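# Slide the orange-handled ring to the wire's green end

## Task

Carry the ring with the orange handle along the wire until it reaches the green section at the far end, and leave it hanging there on its own. If anything touches the thin grey stretch of wire, the ring included, the task fails at once. The ring must stay in place without the robot supporting it. Knocking anything off the table also fails. When done, open the gripper and pull it away.

## Robot and tools

ROBOT. One seven-joint xArm7 arm with a two-finger parallel gripper and a wrist camera. Joints from base outward, ranges in rad: waist -6.283..6.283, shoulder -2.059..2.094, upper arm roll -6.283..6.283, elbow -0.192..3.927, forearm roll -6.283..6.283, wrist pitch -1.693..3.142, wrist roll -6.283..6.283. Each joint target changes at up to 3.14 rad/s, reaches that speed in 0.16 s, and all joints are slowed together so they arrive together. The elbow will not fully straighten.

FRAMES. Scene frame: origin on the table surface directly under the arm base, +z up, +y to the left when facing along +x. The base may sit tilted. Gripper frame: fingers extend along its +z, and they open and close along its y. The reported end_effector_position is the pinch point between the pads when closed, roughly 2 cm short of the fingertips; closing pushes the tips about 10 mm further along +z. Reported hand position can be somewhat wrong, worse at long reach.

execute_actions. Argument actions is a list holding zero or one item; pictures (boolean) chooses whether camera images come back (default: yes). An empty list only returns the state. An item with rows is a motion: rows is a list of 1 to 15 rows, steps is 1 to 15 (default 15), each step lasting 1/30 s; one row per step, the final row repeated if steps outnumber rows. An item with only steps (up to 300) is a wait, counted from the previous result, so thinking time uses part of it. A refused call moves nothing.

ROW layout (single arm, one list of 7 numbers, each in -1..1): dx, dy, dz, rx, ry, rz, opening. The first six are an offset, not a pose, expressed in the gripper's own axes, measured from the gripper pose in the most recent result that reported it (before any such result in the scene, or for a second call within the same reply, from the pose at the start of the action). Every row refers to that same reference, not to the row before. Scale: 1.0 equals 0.6 m for translation or 180 degrees for rotation; rx, ry, rz form one rotation vector. Opening is absolute: +1 fully open (0.084 m), -1 closed. All-zero offsets are not a pause: they pull the gripper back to the reference pose.

Each step, the commanded pose is limited to 70 mm and 16 degrees away from the measured pose; damped inverse kinematics then favours position over orientation when both cannot be met. After the last step the arm only continues to the last clipped pose, so a distant target may need further calls; read the returned pose and send the remainder.

move. target: one row in the same layout and frame as above (offset in gripper axes from the same reference, plus absolute opening). speed: path top speed in m/s, 0.002 to 0.5, default 0.25; rotation is capped at twice that value in rad/s. It drives a straight path lasting 0.5 to 10 s; longer paths are cut at 10 s before arriving. Rotation takes the shorter direction. The path ignores obstacles, the gripper trails and may drift from it, and it can exceed speed, notably with a near-straight arm. Opening is applied at the start. It finishes when the path is over and hand and fingers are still, or 5 s after the path ends. Its result adds a move: line with the outcome (done, off_target, moving, held, fault), any limits (paced: the sent pose was clipped; held: a check stopped some steps, after which motion may surge) and the remaining distance to target. Faster moves and targets pushed deeper past a contact hit harder.

wait. seconds from 0 to 10; lets the simulation run with no new command.

zoom_image. camera: cam_head_left, cam_head_right or cam_wrist (each image 504x504). region: [x0, y0, x1, y1] in pixels, origin top-left, no larger than 504 by 504.

read_manual. section, only "licences"; returns URDF licence text, moves nothing.

finished_scene. scene: the number of the current scene. Ends it permanently and reports whether the goal was met; the goal must still hold at that moment.

RESULTS. The state line gives end_effector_position (m), end_effector_quat_wxyz, and linear and angular velocities (m/s, rad/s) in the scene frame. grip_measured is the actual finger opening on the command scale. A Joint positions line lists joints base to tip. Hand target (shown when nothing is pending) is the pose the controller is currently heading for. A pose unreachable line or HELD marks steps where the clearance check altered or dropped the command; the mount under the base counts as arm. The simulation keeps running while you think and write.

GRIPPING. To hold, command an opening well below grip_measured; the larger the gap, the stronger the squeeze, up to about 24 N per pad for parts up to about 6 cm. A quick close can squeeze harder and even spring the fingers open. Repeating the measured value still grips lightly.

FAULTS AND HEAT. If contact torque reaches a joint's load limit (N m: waist 47, shoulder 47, upper arm roll 28.2, elbow 28.2, forearm roll 28.2, wrist pitch 18.8, wrist roll 18.8; held weight counts), the arm halts, backs that joint off slightly, stays put 10 s and drops the rest of the call. Holding loads warms motors: MOTOR HOT appears from 65 °C; at 80 °C brakes engage until cooled (OVER-TEMPERATURE FAULT). Any stop is undesirable.

AVOID. Any contact with the thin grey wire section, dropping the ring, anything leaving the table, collisions, slams and heavy pressing. Loose objects may occasionally get a brief external shove.

Each tool is called after "Emit:" by a JSON object that holds its "fn" and its "kwargs", one argument or row to a line.

## Session

Emit:
{"fn": "execute_actions", "kwargs": {
  "actions": []
}}

Emit:
{"fn": "zoom_image", "kwargs": {
  "camera": "cam_head_left",
  "region": [200, 80, 420, 300]
}}

Scene clock: 0.00 s of 4900.00 s.
end_effector_position=(+0.0574, -0.3791, +0.2540) grip_measured=+1.00 end_effector_quat_wxyz=(-0.013, +0.890, -0.456, -0.007) end_effector_velocity=(-0.000, +0.000, -0.000) end_effector_angular_velocity=(+0.001, +0.001, +0.002)
Joint positions: [-1.394 -0.187 -0.049  0.704 -0.006  0.913 -0.47   0.084]
Joint velocities: [ 0.001 -0.    -0.001 -0.001 -0.001 -0.    -0.001  0.   ]
Hand target: +0.057, -0.379, +0.254; -0.013, +0.890, -0.456, -0.007

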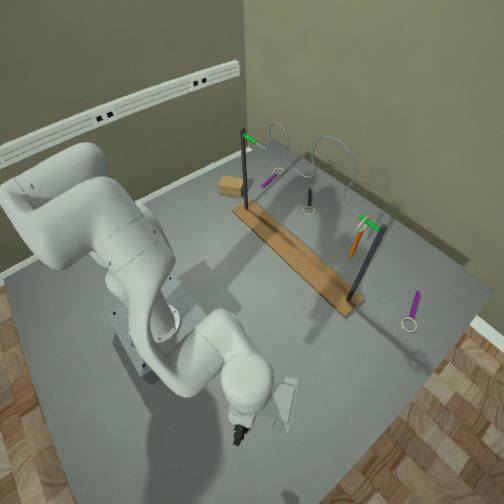

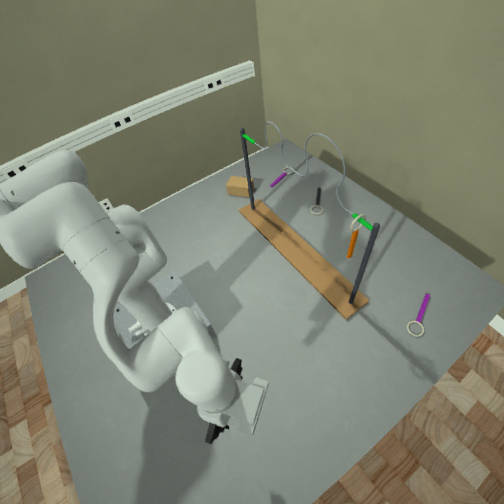

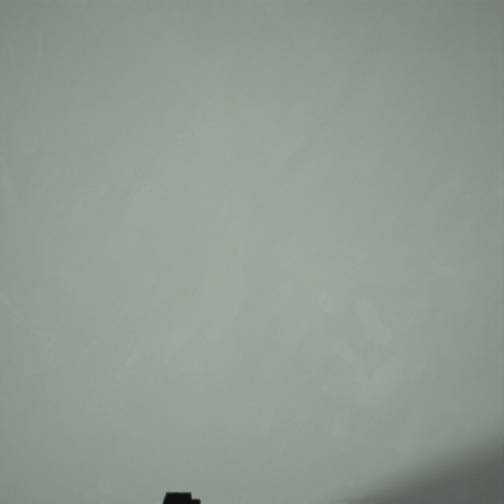

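Region (200, 80, 420, 300) of cam_head_left's 504x504 image, scaled by 2.291, with more detail than that image has.

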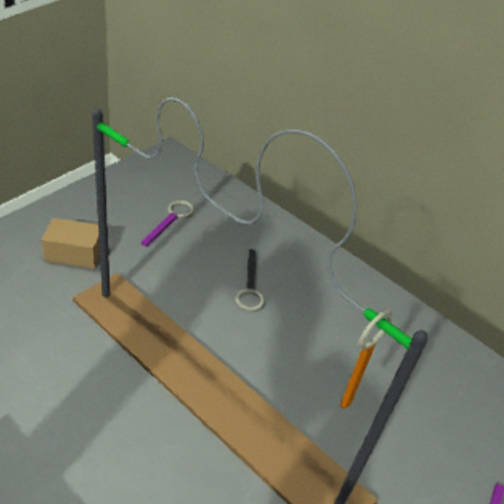

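Emit:
{"fn": "move", "kwargs": {
  "target": [0.142,-0.602,-0.137,0.229,0.464,-0.243,0.1],
  "speed": 0.2
}}

Emit:
{"fn": "move", "kwargs": {
  "target": [-0.1,0,0.13,0,0.25,0,0.1],
  "speed": 0.15
}}

Scene clock: 12.53 s of 4900.00 s.
end_effector_position=(+0.4003, -0.2389, +0.3417) grip_measured=+0.09 end_effector_quat_wxyz=(-0.001, +0.705, +0.002, +0.709) end_effector_velocity=(+0.002, +0.001, +0.001) end_effector_angular_velocity=(-0.003, -0.009, +0.005)
Joint positions: [-0.399 -0.162 -0.566  0.406  2.098  1.204 -2.735  0.048]
Joint velocities: [ 0.003  0.01  -0.002  0.004  0.002  0.017 -0.005 -0.   ]
Hand target: +0.400, -0.239, +0.342; -0.002, +0.705, +0.002, +0.709
Off the commanded pose: 0.002 m, 0 deg.
After step 90, 4.57 s passed at rest.
move: done

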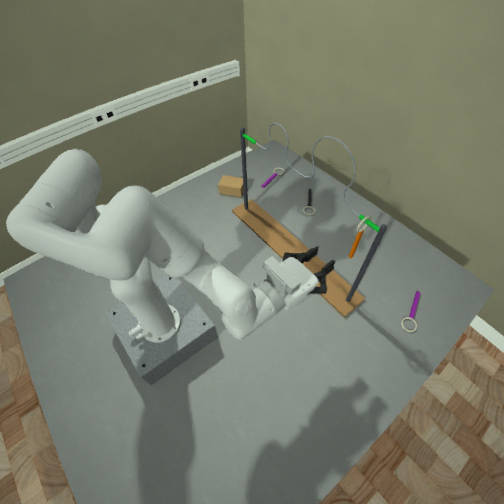

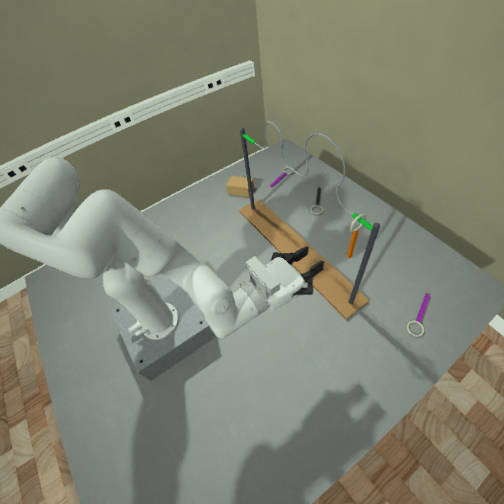

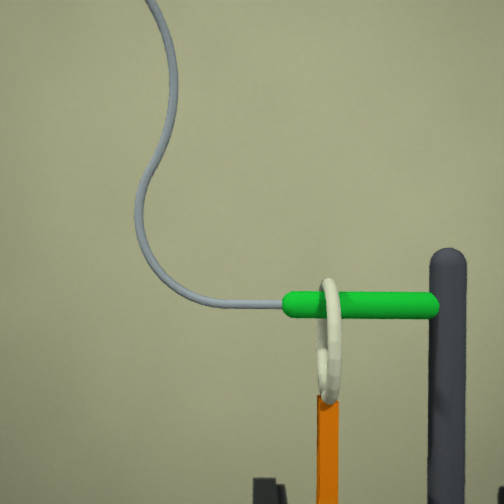

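Scene clock: 15.57 s of 4900.00 s.
end_effector_position=(+0.4781, -0.2394, +0.2824) grip_measured=+0.09 end_effector_quat_wxyz=(-0.003, +0.379, +0.000, +0.925) end_effector_velocity=(+0.001, +0.000, -0.001) end_effector_angular_velocity=(+0.001, -0.007, +0.001)
Joint positions: [-0.54   0.943 -0.201  0.905  2.63   2.478 -2.965  0.048]
Joint velocities: [-0.001  0.008  0.005  0.008  0.003  0.005 -0.    -0.   ]
Hand target: +0.478, -0.239, +0.282; -0.003, +0.379, -0.000, +0.925
Off the commanded pose: 0.001 m, 0 deg.
move: done

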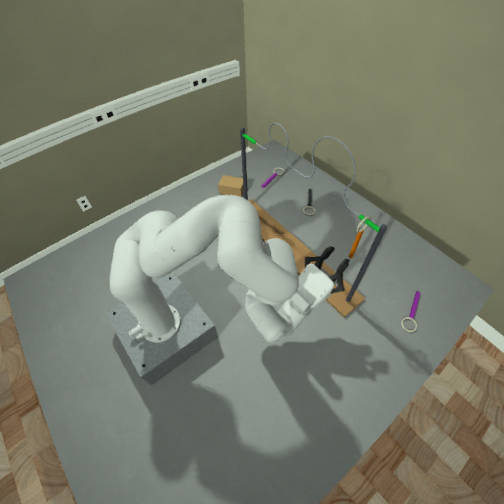

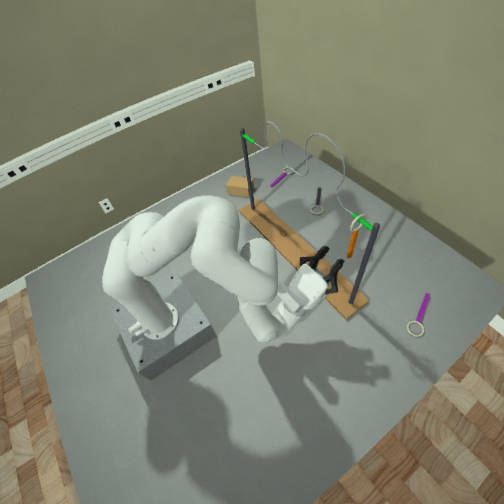

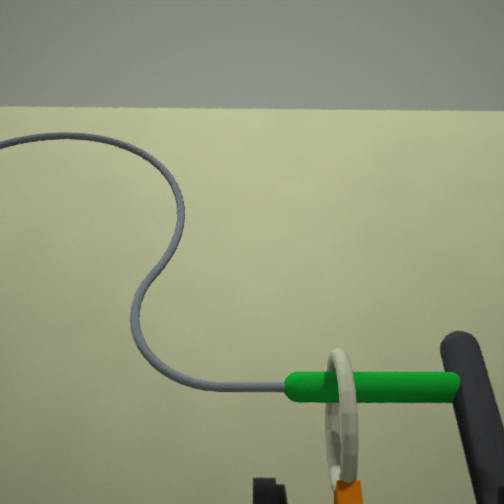

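Emit:
{"fn": "move", "kwargs": {
  "target": [-0.083,0.004,0.117,0,0,0,0.1],
  "speed": 0.06
}}

Emit:
{"fn": "move", "kwargs": {
  "target": [0,0,0,0,0,0,-1]
}}

Emit:
{"fn": "move", "kwargs": {
  "target": [0.019,0,0.019,0,0,0,-1],
  "speed": 0.03
}}

Emit:
{"fn": "move", "kwargs": {
  "target": [0.087,0,-0.035,0,-0.252,0,-1],
  "speed": 0.08
}}

Emit:
{"fn": "zoom_image", "kwargs": {
  "camera": "cam_head_right",
  "region": [290, 190, 400, 300]
}}

Scene clock: 28.73 s of 4900.00 s.
end_effector_position=(+0.5626, -0.2417, +0.2972) grip_measured=+0.09 end_effector_quat_wxyz=(-0.002, +0.379, +0.000, +0.925) end_effector_velocity=(+0.002, -0.000, -0.000) end_effector_angular_velocity=(+0.001, +0.001, -0.001)
Joint positions: [-0.508  0.949 -0.113  1.115  2.734  2.257 -2.932  0.048]
Joint velocities: [ 0.001  0.001  0.002  0.005  0.002 -0.005  0.001 -0.   ]
Hand target: +0.563, -0.242, +0.297; -0.003, +0.379, +0.000, +0.925
Off the commanded pose: 0.001 m, 0 deg.
After step 90, 8.37 s passed at rest.
move: done

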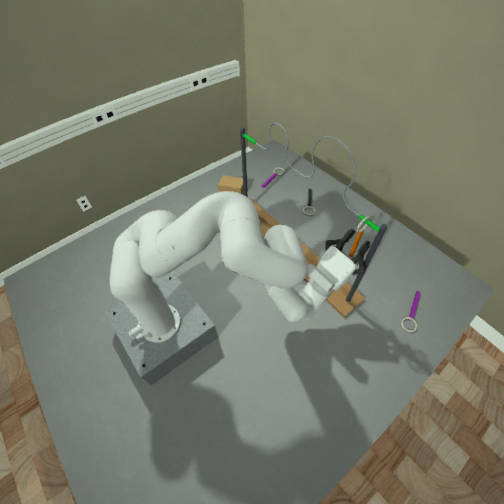

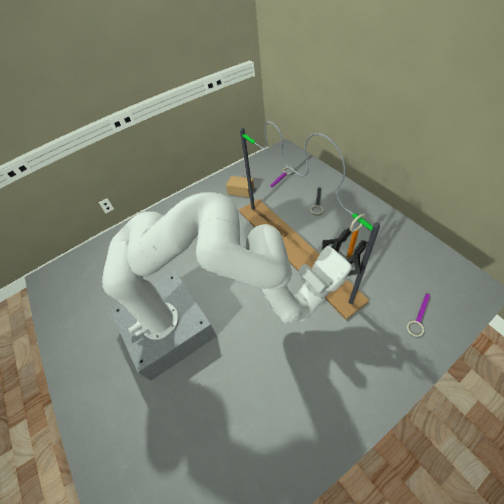

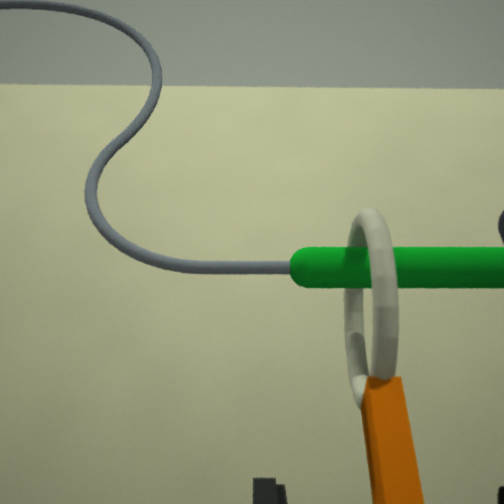

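Scene clock: 29.23 s of 4900.00 s.
end_effector_position=(+0.5626, -0.2418, +0.2972) grip_measured=-0.82 end_effector_quat_wxyz=(-0.002, +0.380, +0.000, +0.925) end_effector_velocity=(+0.000, -0.000, +0.000) end_effector_angular_velocity=(-0.000, -0.001, -0.000)
Joint positions: [-0.508  0.949 -0.113  1.115  2.734  2.257 -2.932  0.008]
Joint velocities: [-0.    -0.001 -0.     0.    -0.    -0.     0.     0.   ]
Hand target: +0.563, -0.242, +0.297; -0.002, +0.379, +0.000, +0.925
Off the commanded pose: 0.000 m, 0 deg.
move: done

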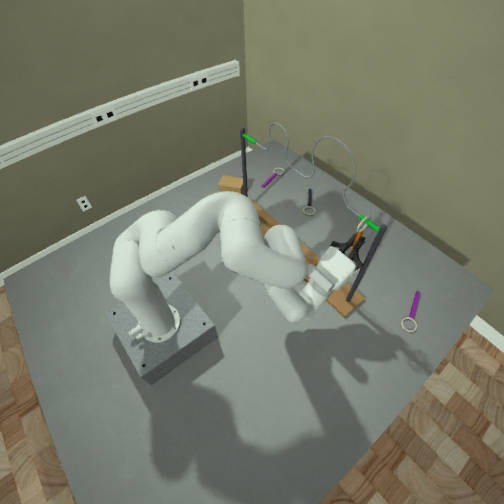

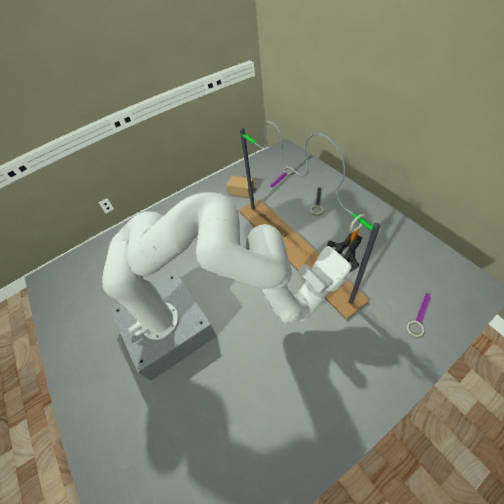

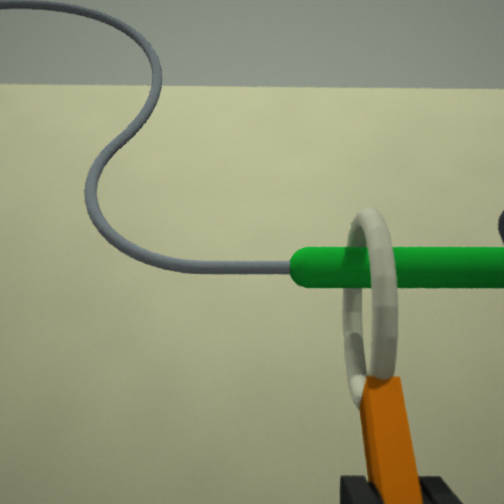

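Scene clock: 30.07 s of 4900.00 s.
end_effector_position=(+0.5625, -0.2417, +0.3131) grip_measured=-0.82 end_effector_quat_wxyz=(-0.002, +0.380, +0.000, +0.925) end_effector_velocity=(-0.001, -0.000, -0.001) end_effector_angular_velocity=(+0.003, +0.006, -0.002)
Joint positions: [-0.507  0.9   -0.113  1.085  2.734  2.238 -2.925  0.008]
Joint velocities: [-0.001 -0.003 -0.    -0.006  0.    -0.003  0.001 -0.   ]
Hand target: +0.563, -0.242, +0.313; -0.002, +0.380, +0.000, +0.925
Off the commanded pose: 0.000 m, 0 deg.
move: done

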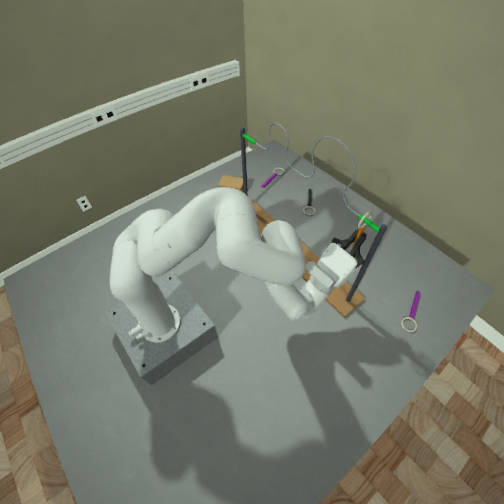

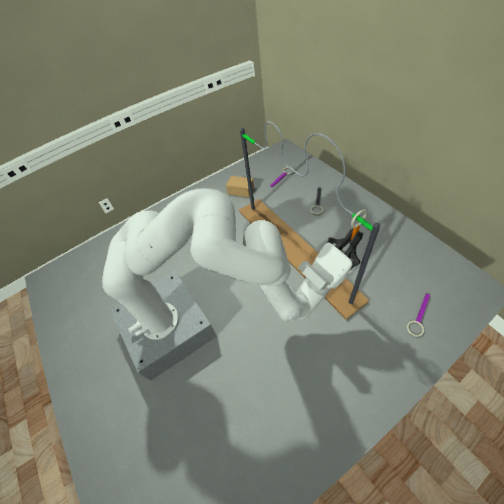

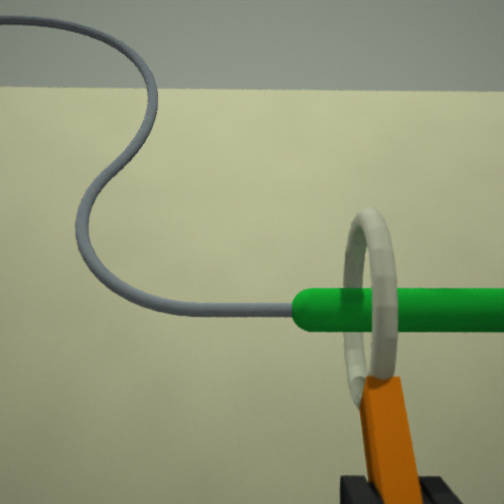

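Scene clock: 35.37 s of 4900.00 s.
end_effector_position=(+0.5111, -0.2412, +0.3346) grip_measured=-0.82 end_effector_quat_wxyz=(-0.002, +0.707, +0.002, +0.707) end_effector_velocity=(-0.000, -0.001, +0.000) end_effector_angular_velocity=(+0.000, +0.007, -0.002)
Joint positions: [-0.368  0.115 -0.342  0.678  2.376  1.165 -2.735  0.008]
Joint velocities: [ 0.001 -0.004 -0.     0.002 -0.003 -0.012  0.004 -0.   ]
Hand target: +0.511, -0.241, +0.335; -0.002, +0.707, +0.002, +0.707
Off the commanded pose: 0.001 m, 0 deg.
move: done

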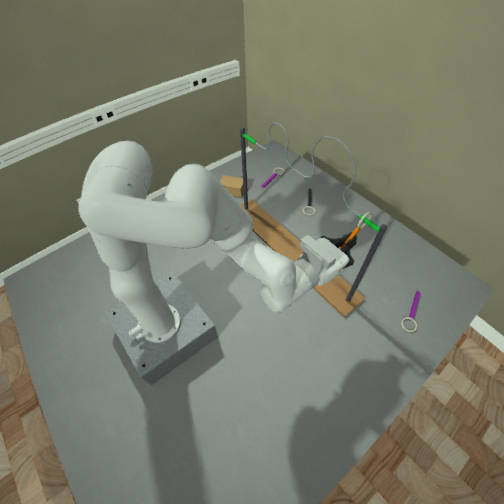

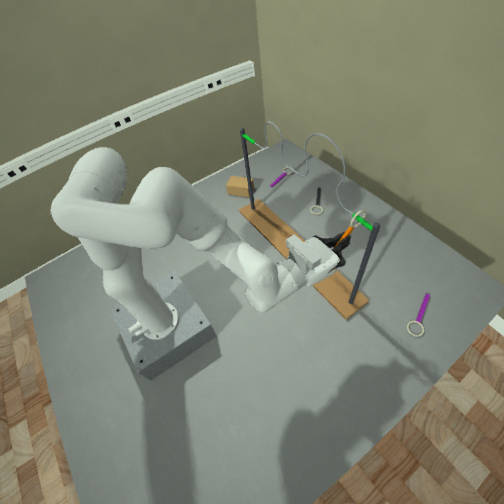

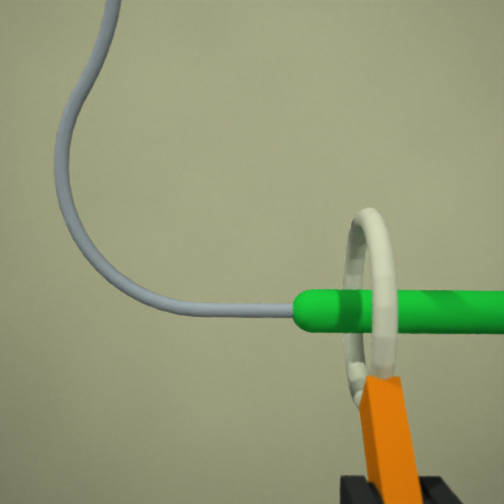

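Region (290, 190, 400, 300) of cam_head_right's 504x504 image, scaled by 4.582, with more detail than that image has.

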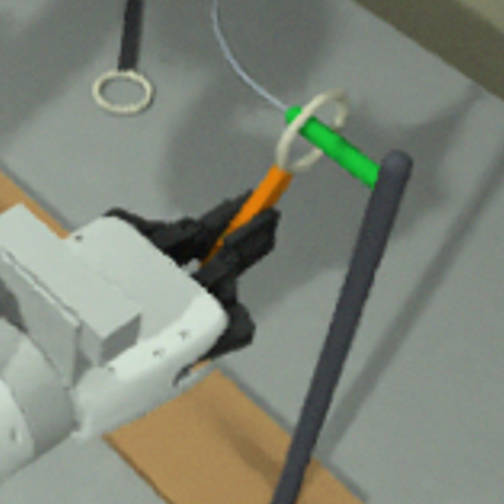

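Emit:
{"fn": "move", "kwargs": {
  "target": [-0.003,-0.074,-0.005,0,0,0,-1],
  "speed": 0.05
}}

Emit:
{"fn": "move", "kwargs": {
  "target": [0.0367,-0.1007,0,0,0,0.2222,-1],
  "speed": 0.07
}}

Emit:
{"fn": "move", "kwargs": {
  "target": [0.0367,-0.1007,0,0,0,0.2222,-1],
  "speed": 0.07
}}

Scene clock: 43.87 s of 4900.00 s.
end_effector_position=(+0.5080, -0.1971, +0.3328) grip_measured=-0.82 end_effector_quat_wxyz=(-0.001, +0.707, +0.002, +0.707) end_effector_velocity=(-0.000, +0.001, +0.000) end_effector_angular_velocity=(-0.001, -0.001, -0.003)
Joint positions: [-0.317  0.04  -0.296  0.586  2.473  1.131 -2.809  0.008]
Joint velocities: [ 0.001 -0.003  0.002 -0.002  0.005 -0.002 -0.004 -0.   ]
Hand target: +0.508, -0.197, +0.333; -0.001, +0.707, +0.002, +0.707
Off the commanded pose: 0.000 m, 0 deg.
After step 90, 4.27 s passed at rest.
move: done

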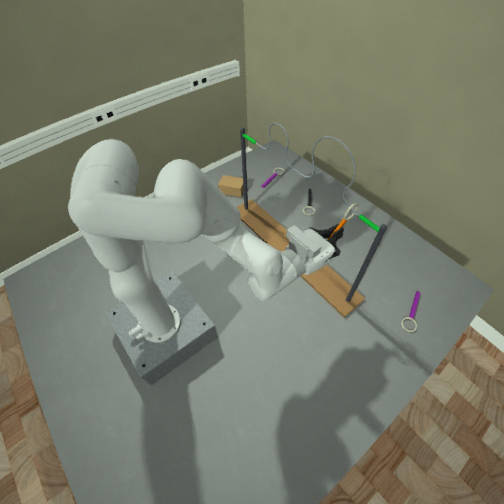

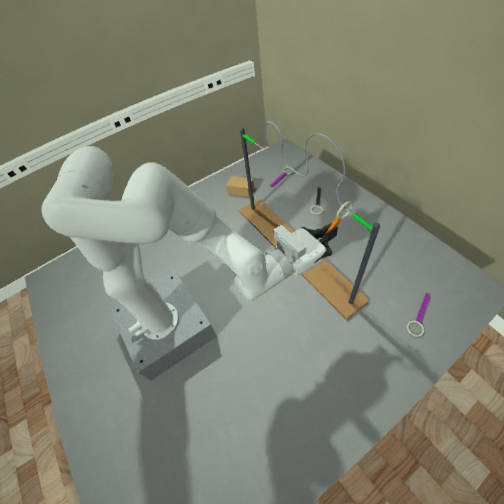

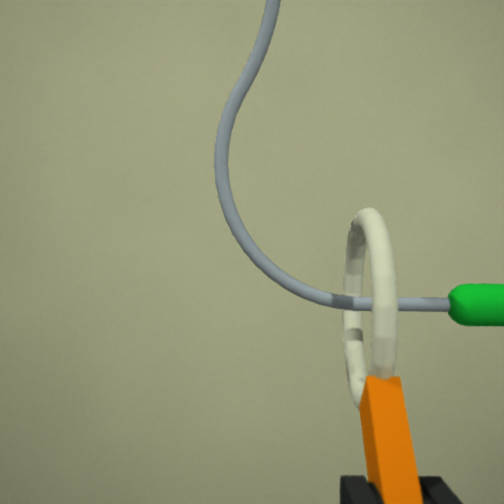

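Scene clock: 49.17 s of 4900.00 s.
end_effector_position=(+0.5079, -0.1368, +0.3547) grip_measured=-0.82 end_effector_quat_wxyz=(-0.243, +0.665, -0.240, +0.664) end_effector_velocity=(+0.000, +0.001, +0.001) end_effector_angular_velocity=(+0.007, -0.000, +0.001)
Joint positions: [-0.225 -0.112 -0.219  0.507  2.632  1.007 -2.187  0.008]
Joint velocities: [ 0.001 -0.001  0.     0.001  0.    -0.001  0.007 -0.   ]
Hand target: +0.508, -0.137, +0.355; -0.243, +0.665, -0.240, +0.664
Off the commanded pose: 0.000 m, 0 deg.
move: done

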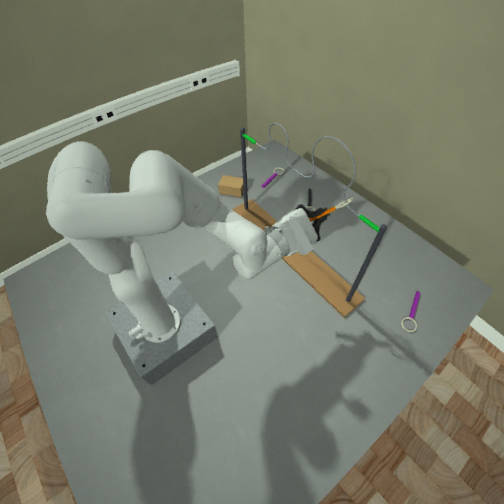

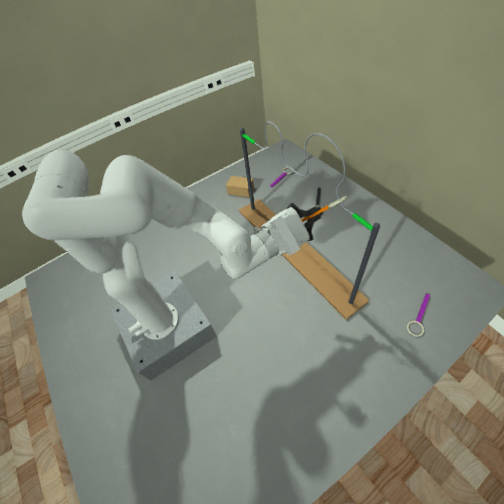

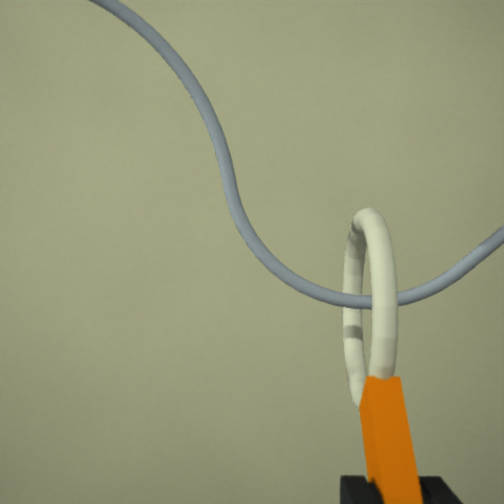

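Scene clock: 54.47 s of 4900.00 s.
end_effector_position=(+0.5079, -0.1047, +0.4104) grip_measured=-0.82 end_effector_quat_wxyz=(-0.455, +0.543, -0.453, +0.541) end_effector_velocity=(+0.000, -0.000, +0.000) end_effector_angular_velocity=(+0.008, +0.001, -0.001)
Joint positions: [-0.116 -0.295 -0.208  0.529  2.714  0.783 -1.504  0.008]
Joint velocities: [ 0.001 -0.001 -0.001  0.001  0.001 -0.003  0.008 -0.   ]
Hand target: +0.508, -0.105, +0.410; -0.455, +0.543, -0.453, +0.541
Off the commanded pose: 0.000 m, 0 deg.
move: done

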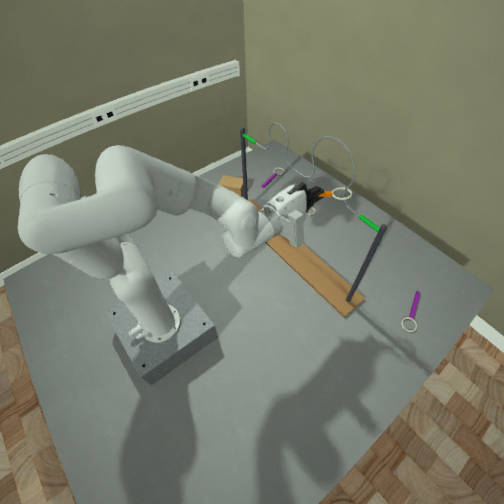

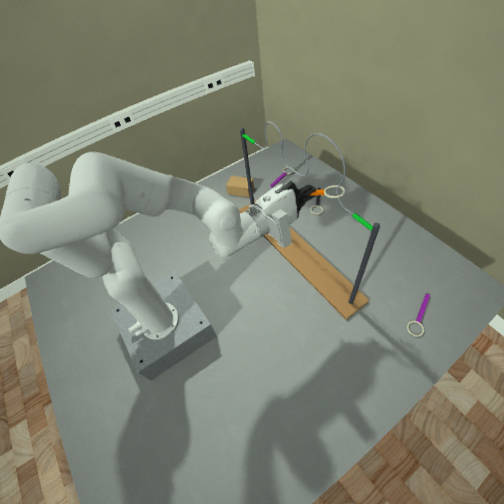

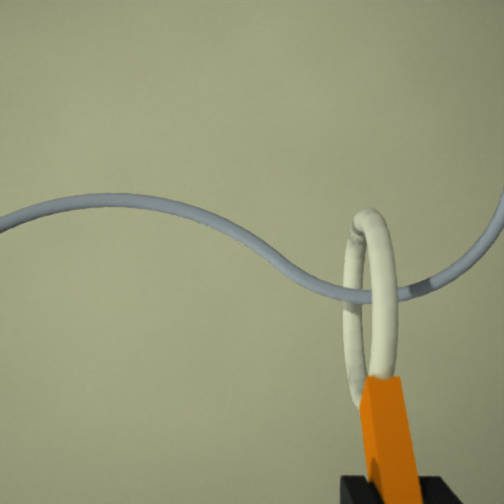

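Emit:
{"fn": "move", "kwargs": {
  "target": [0.029,-0.086,0,0,0,0.1833,-1],
  "speed": 0.07
}}

Scene clock: 62.00 s of 4900.00 s.
end_effector_position=(+0.5080, -0.1128, +0.4642) grip_measured=-0.82 end_effector_quat_wxyz=(+0.589, -0.392, +0.588, -0.391) end_effector_velocity=(-0.000, -0.001, -0.000) end_effector_angular_velocity=(+0.008, +0.002, -0.000)
Joint positions: [-0.01  -0.395 -0.297  0.621  2.656  0.596 -0.884  0.008]
Joint velocities: [ 0.001 -0.001 -0.002  0.    -0.003 -0.003  0.01   0.   ]
Hand target: +0.508, -0.113, +0.464; +0.590, -0.392, +0.588, -0.390
Off the commanded pose: 0.000 m, 0 deg.
After step 90, 0.10 s passed at rest.
move: done

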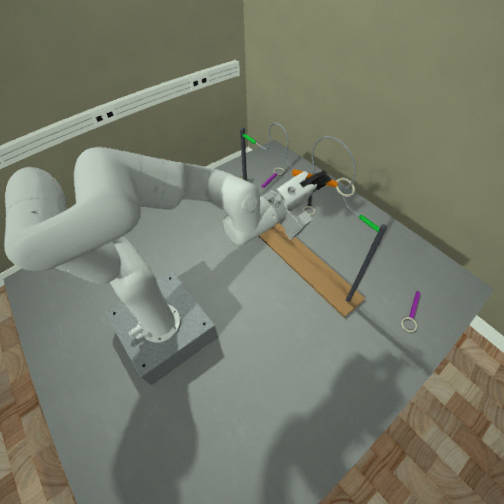

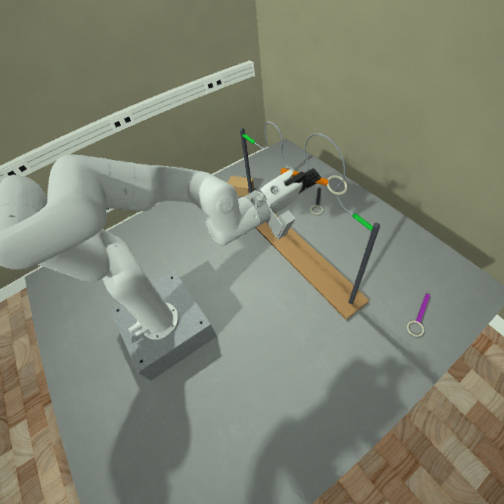

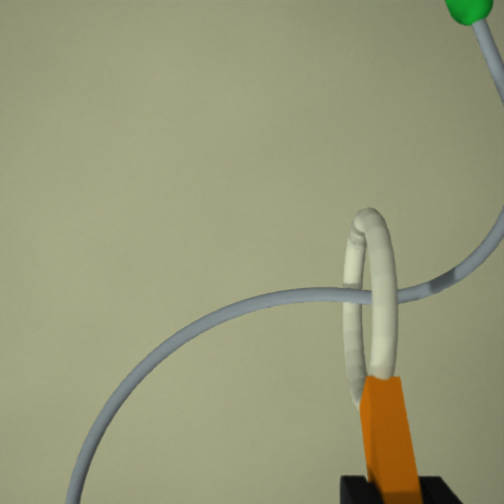

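Emit:
{"fn": "move", "kwargs": {
  "target": [0.005,-0.026,0,0,0,0,-1],
  "speed": 0.04
}}

Emit:
{"fn": "move", "kwargs": {
  "target": [-0.0097,-0.02,0,0,0,-0.314,-1],
  "speed": 0.12
}}

Emit:
{"fn": "move", "kwargs": {
  "target": [-0.0097,-0.02,0,0,0,-0.314,-1],
  "speed": 0.12
}}

Scene clock: 68.33 s of 4900.00 s.
end_effector_position=(+0.5080, -0.1215, +0.4773) grip_measured=-0.82 end_effector_quat_wxyz=(+0.589, -0.392, +0.588, -0.391) end_effector_velocity=(-0.000, -0.001, +0.000) end_effector_angular_velocity=(+0.001, +0.003, +0.001)
Joint positions: [-0.007 -0.406 -0.311  0.651  2.61   0.563 -0.843  0.008]
Joint velocities: [ 0.    -0.    -0.001  0.002 -0.007 -0.005  0.007  0.   ]
Hand target: +0.508, -0.122, +0.477; +0.589, -0.392, +0.588, -0.391
Off the commanded pose: 0.000 m, 0 deg.
After step 90, 2.57 s passed at rest.
move: done

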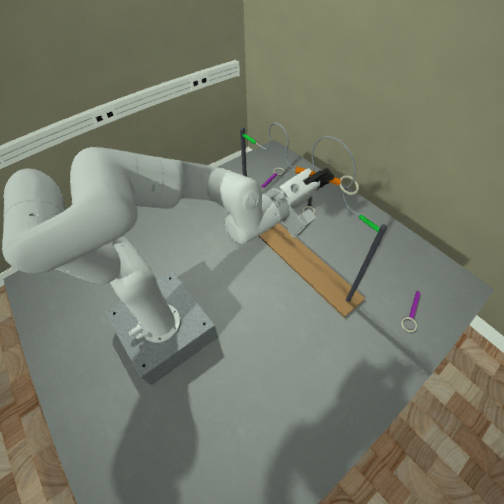

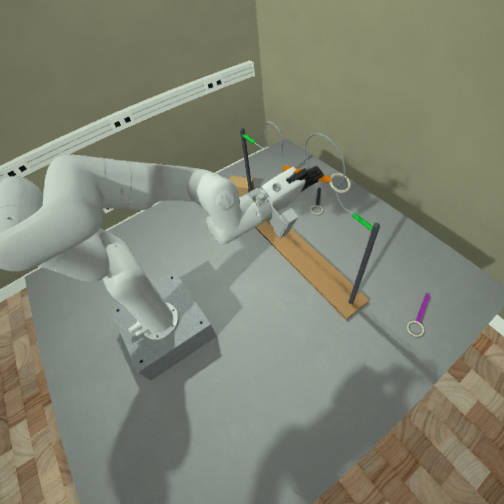

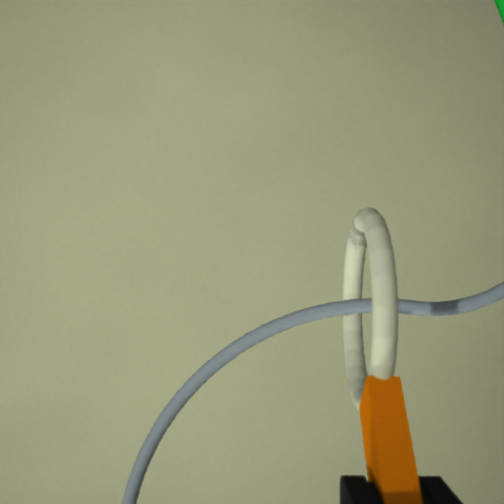

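Scene clock: 72.80 s of 4900.00 s.
end_effector_position=(+0.5080, -0.1207, +0.4904) grip_measured=-0.82 end_effector_quat_wxyz=(-0.334, +0.624, -0.333, +0.623) end_effector_velocity=(+0.000, +0.001, -0.000) end_effector_angular_velocity=(-0.008, -0.001, +0.000)
Joint positions: [-0.212 -0.408 -0.111  0.662  2.568  0.565 -1.712  0.008]
Joint velocities: [-0.001 -0.     0.002 -0.001  0.003  0.001 -0.009 -0.   ]
Hand target: +0.508, -0.121, +0.490; -0.334, +0.624, -0.332, +0.623
Off the commanded pose: 0.000 m, 0 deg.
move: done

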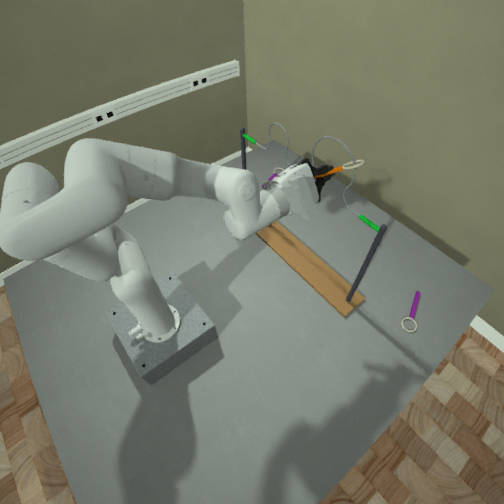

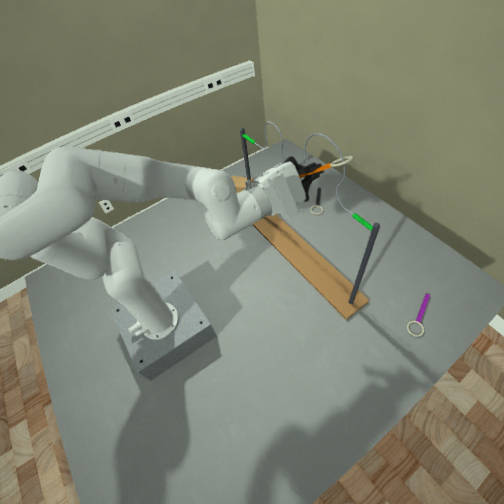

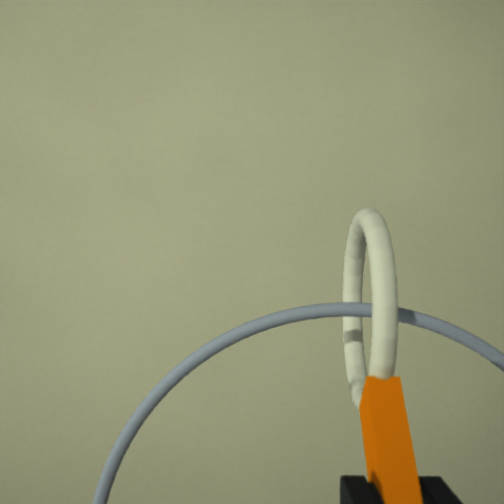

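Scene clock: 77.27 s of 4900.00 s.
end_effector_position=(+0.5081, -0.1092, +0.4970) grip_measured=-0.82 end_effector_quat_wxyz=(+0.000, +0.708, +0.003, +0.707) end_effector_velocity=(+0.000, -0.000, +0.002) end_effector_angular_velocity=(-0.009, -0.004, -0.002)
Joint positions: [-0.414 -0.43   0.108  0.655  2.573  0.576 -2.613  0.008]
Joint velocities: [-0.002 -0.     0.002  0.003  0.004  0.    -0.01   0.   ]
Hand target: +0.508, -0.109, +0.497; +0.001, +0.708, +0.003, +0.707
Off the commanded pose: 0.000 m, 0 deg.
move: done

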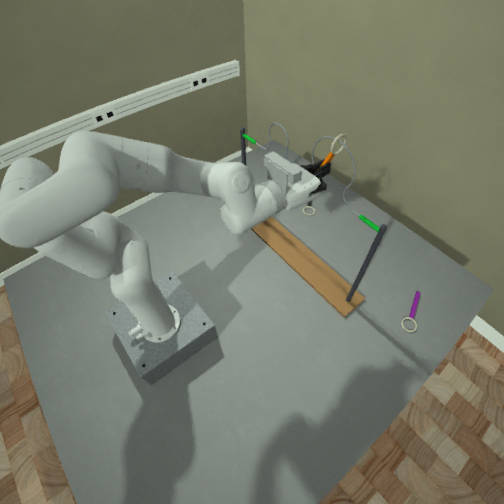

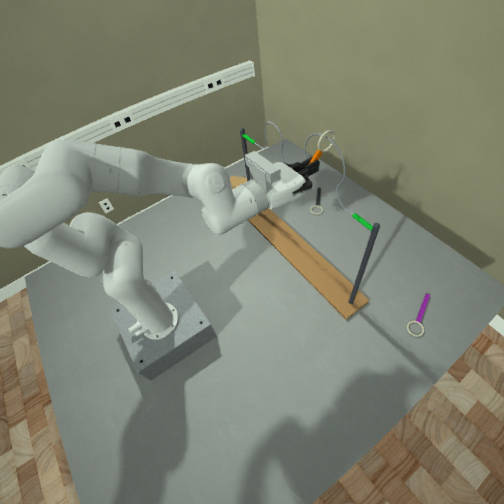

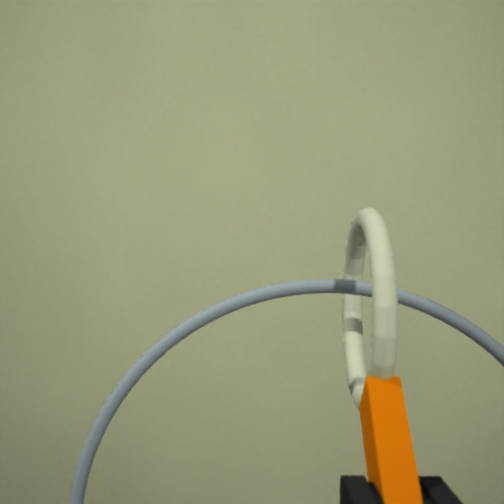

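Emit:
{"fn": "move", "kwargs": {
  "target": [0.009,-0.017,0,0,0,0,-1],
  "speed": 0.04
}}

Emit:
{"fn": "move", "kwargs": {
  "target": [-0.0134,-0.026,0,0,0,-0.314,-1],
  "speed": 0.12
}}

Emit:
{"fn": "move", "kwargs": {
  "target": [-0.0134,-0.026,0,0,0,-0.314,-1],
  "speed": 0.12
}}

Scene clock: 82.80 s of 4900.00 s.
end_effector_position=(+0.5081, -0.0991, +0.5022) grip_measured=-0.82 end_effector_quat_wxyz=(+0.000, +0.708, +0.003, +0.707) end_effector_velocity=(+0.000, +0.001, +0.000) end_effector_angular_velocity=(+0.000, +0.001, -0.000)
Joint positions: [-0.408 -0.446  0.13   0.661  2.601  0.548 -2.62   0.008]
Joint velocities: [ 0.001 -0.001  0.002  0.     0.003 -0.003 -0.001 -0.   ]
Hand target: +0.508, -0.099, +0.502; +0.000, +0.708, +0.003, +0.707
Off the commanded pose: 0.000 m, 0 deg.
After step 90, 1.77 s passed at rest.
move: done

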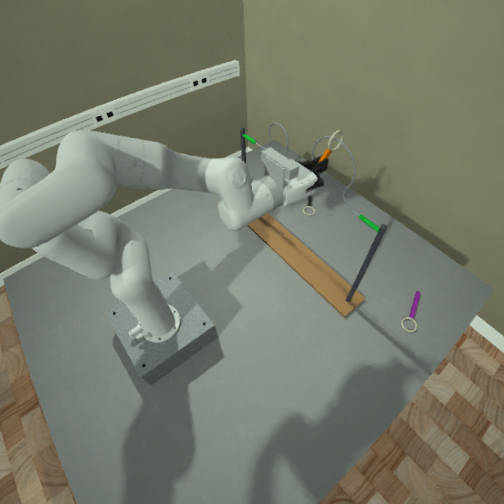

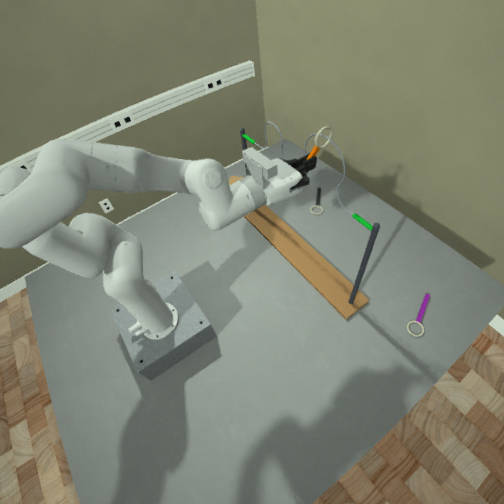

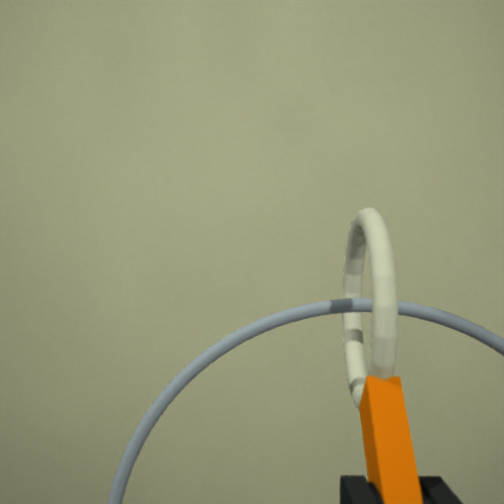

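Scene clock: 87.27 s of 4900.00 s.
end_effector_position=(+0.5081, -0.0835, +0.4938) grip_measured=-0.82 end_effector_quat_wxyz=(+0.335, +0.622, +0.337, +0.622) end_effector_velocity=(+0.000, +0.000, +0.000) end_effector_angular_velocity=(-0.009, -0.001, -0.001)
Joint positions: [-0.644 -0.486  0.384  0.625  2.635  0.601 -3.526  0.008]
Joint velocities: [-0.003 -0.001  0.003 -0.     0.002  0.001 -0.009 -0.   ]
Hand target: +0.508, -0.083, +0.494; +0.335, +0.622, +0.338, +0.622
Off the commanded pose: 0.000 m, 0 deg.
move: done

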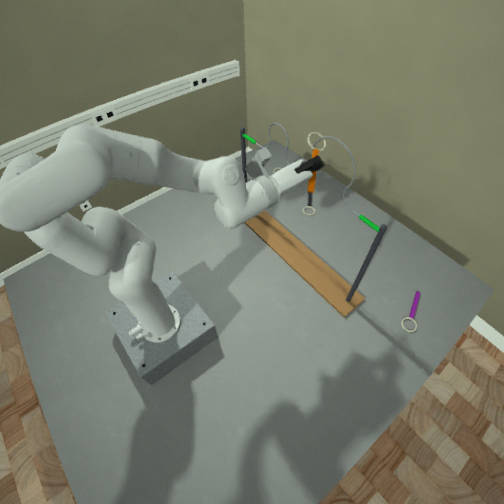

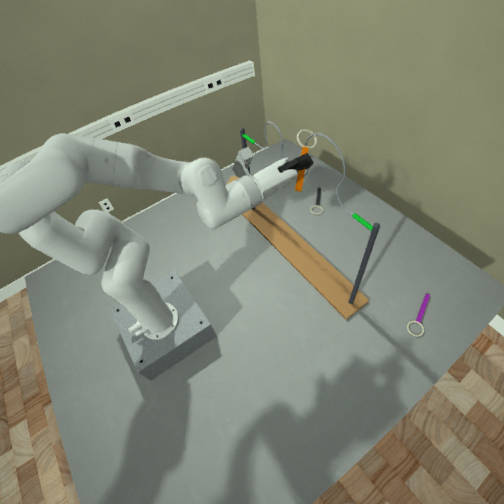

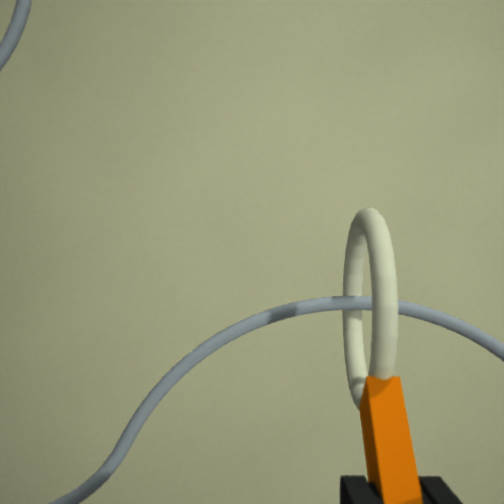

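Scene clock: 91.73 s of 4900.00 s.
end_effector_position=(+0.5081, -0.0816, +0.4759) grip_measured=-0.82 end_effector_quat_wxyz=(+0.589, +0.389, +0.592, +0.389) end_effector_velocity=(-0.000, -0.001, -0.001) end_effector_angular_velocity=(-0.009, +0.001, -0.001)
Joint positions: [-0.908 -0.542  0.631  0.576  2.644  0.706 -4.407  0.008]
Joint velocities: [-0.003 -0.001  0.002 -0.002  0.     0.002 -0.008  0.   ]
Hand target: +0.508, -0.082, +0.476; +0.589, +0.389, +0.592, +0.389
Off the commanded pose: 0.000 m, 0 deg.
move: done

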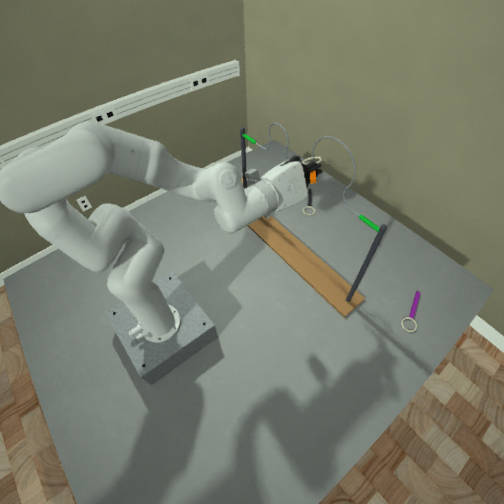

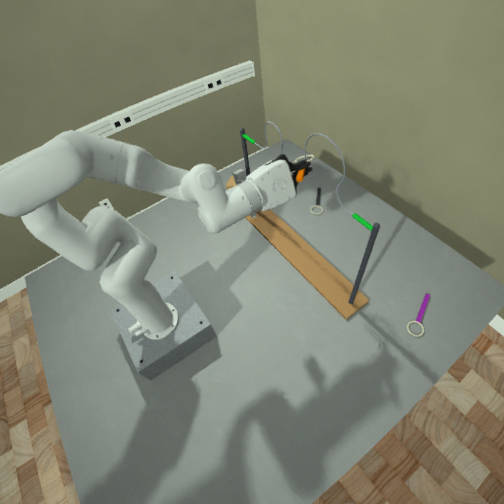

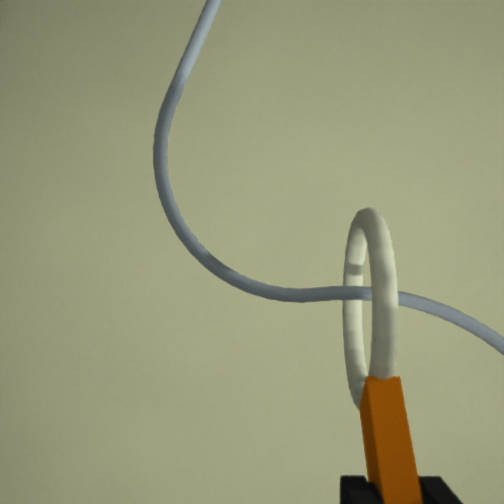

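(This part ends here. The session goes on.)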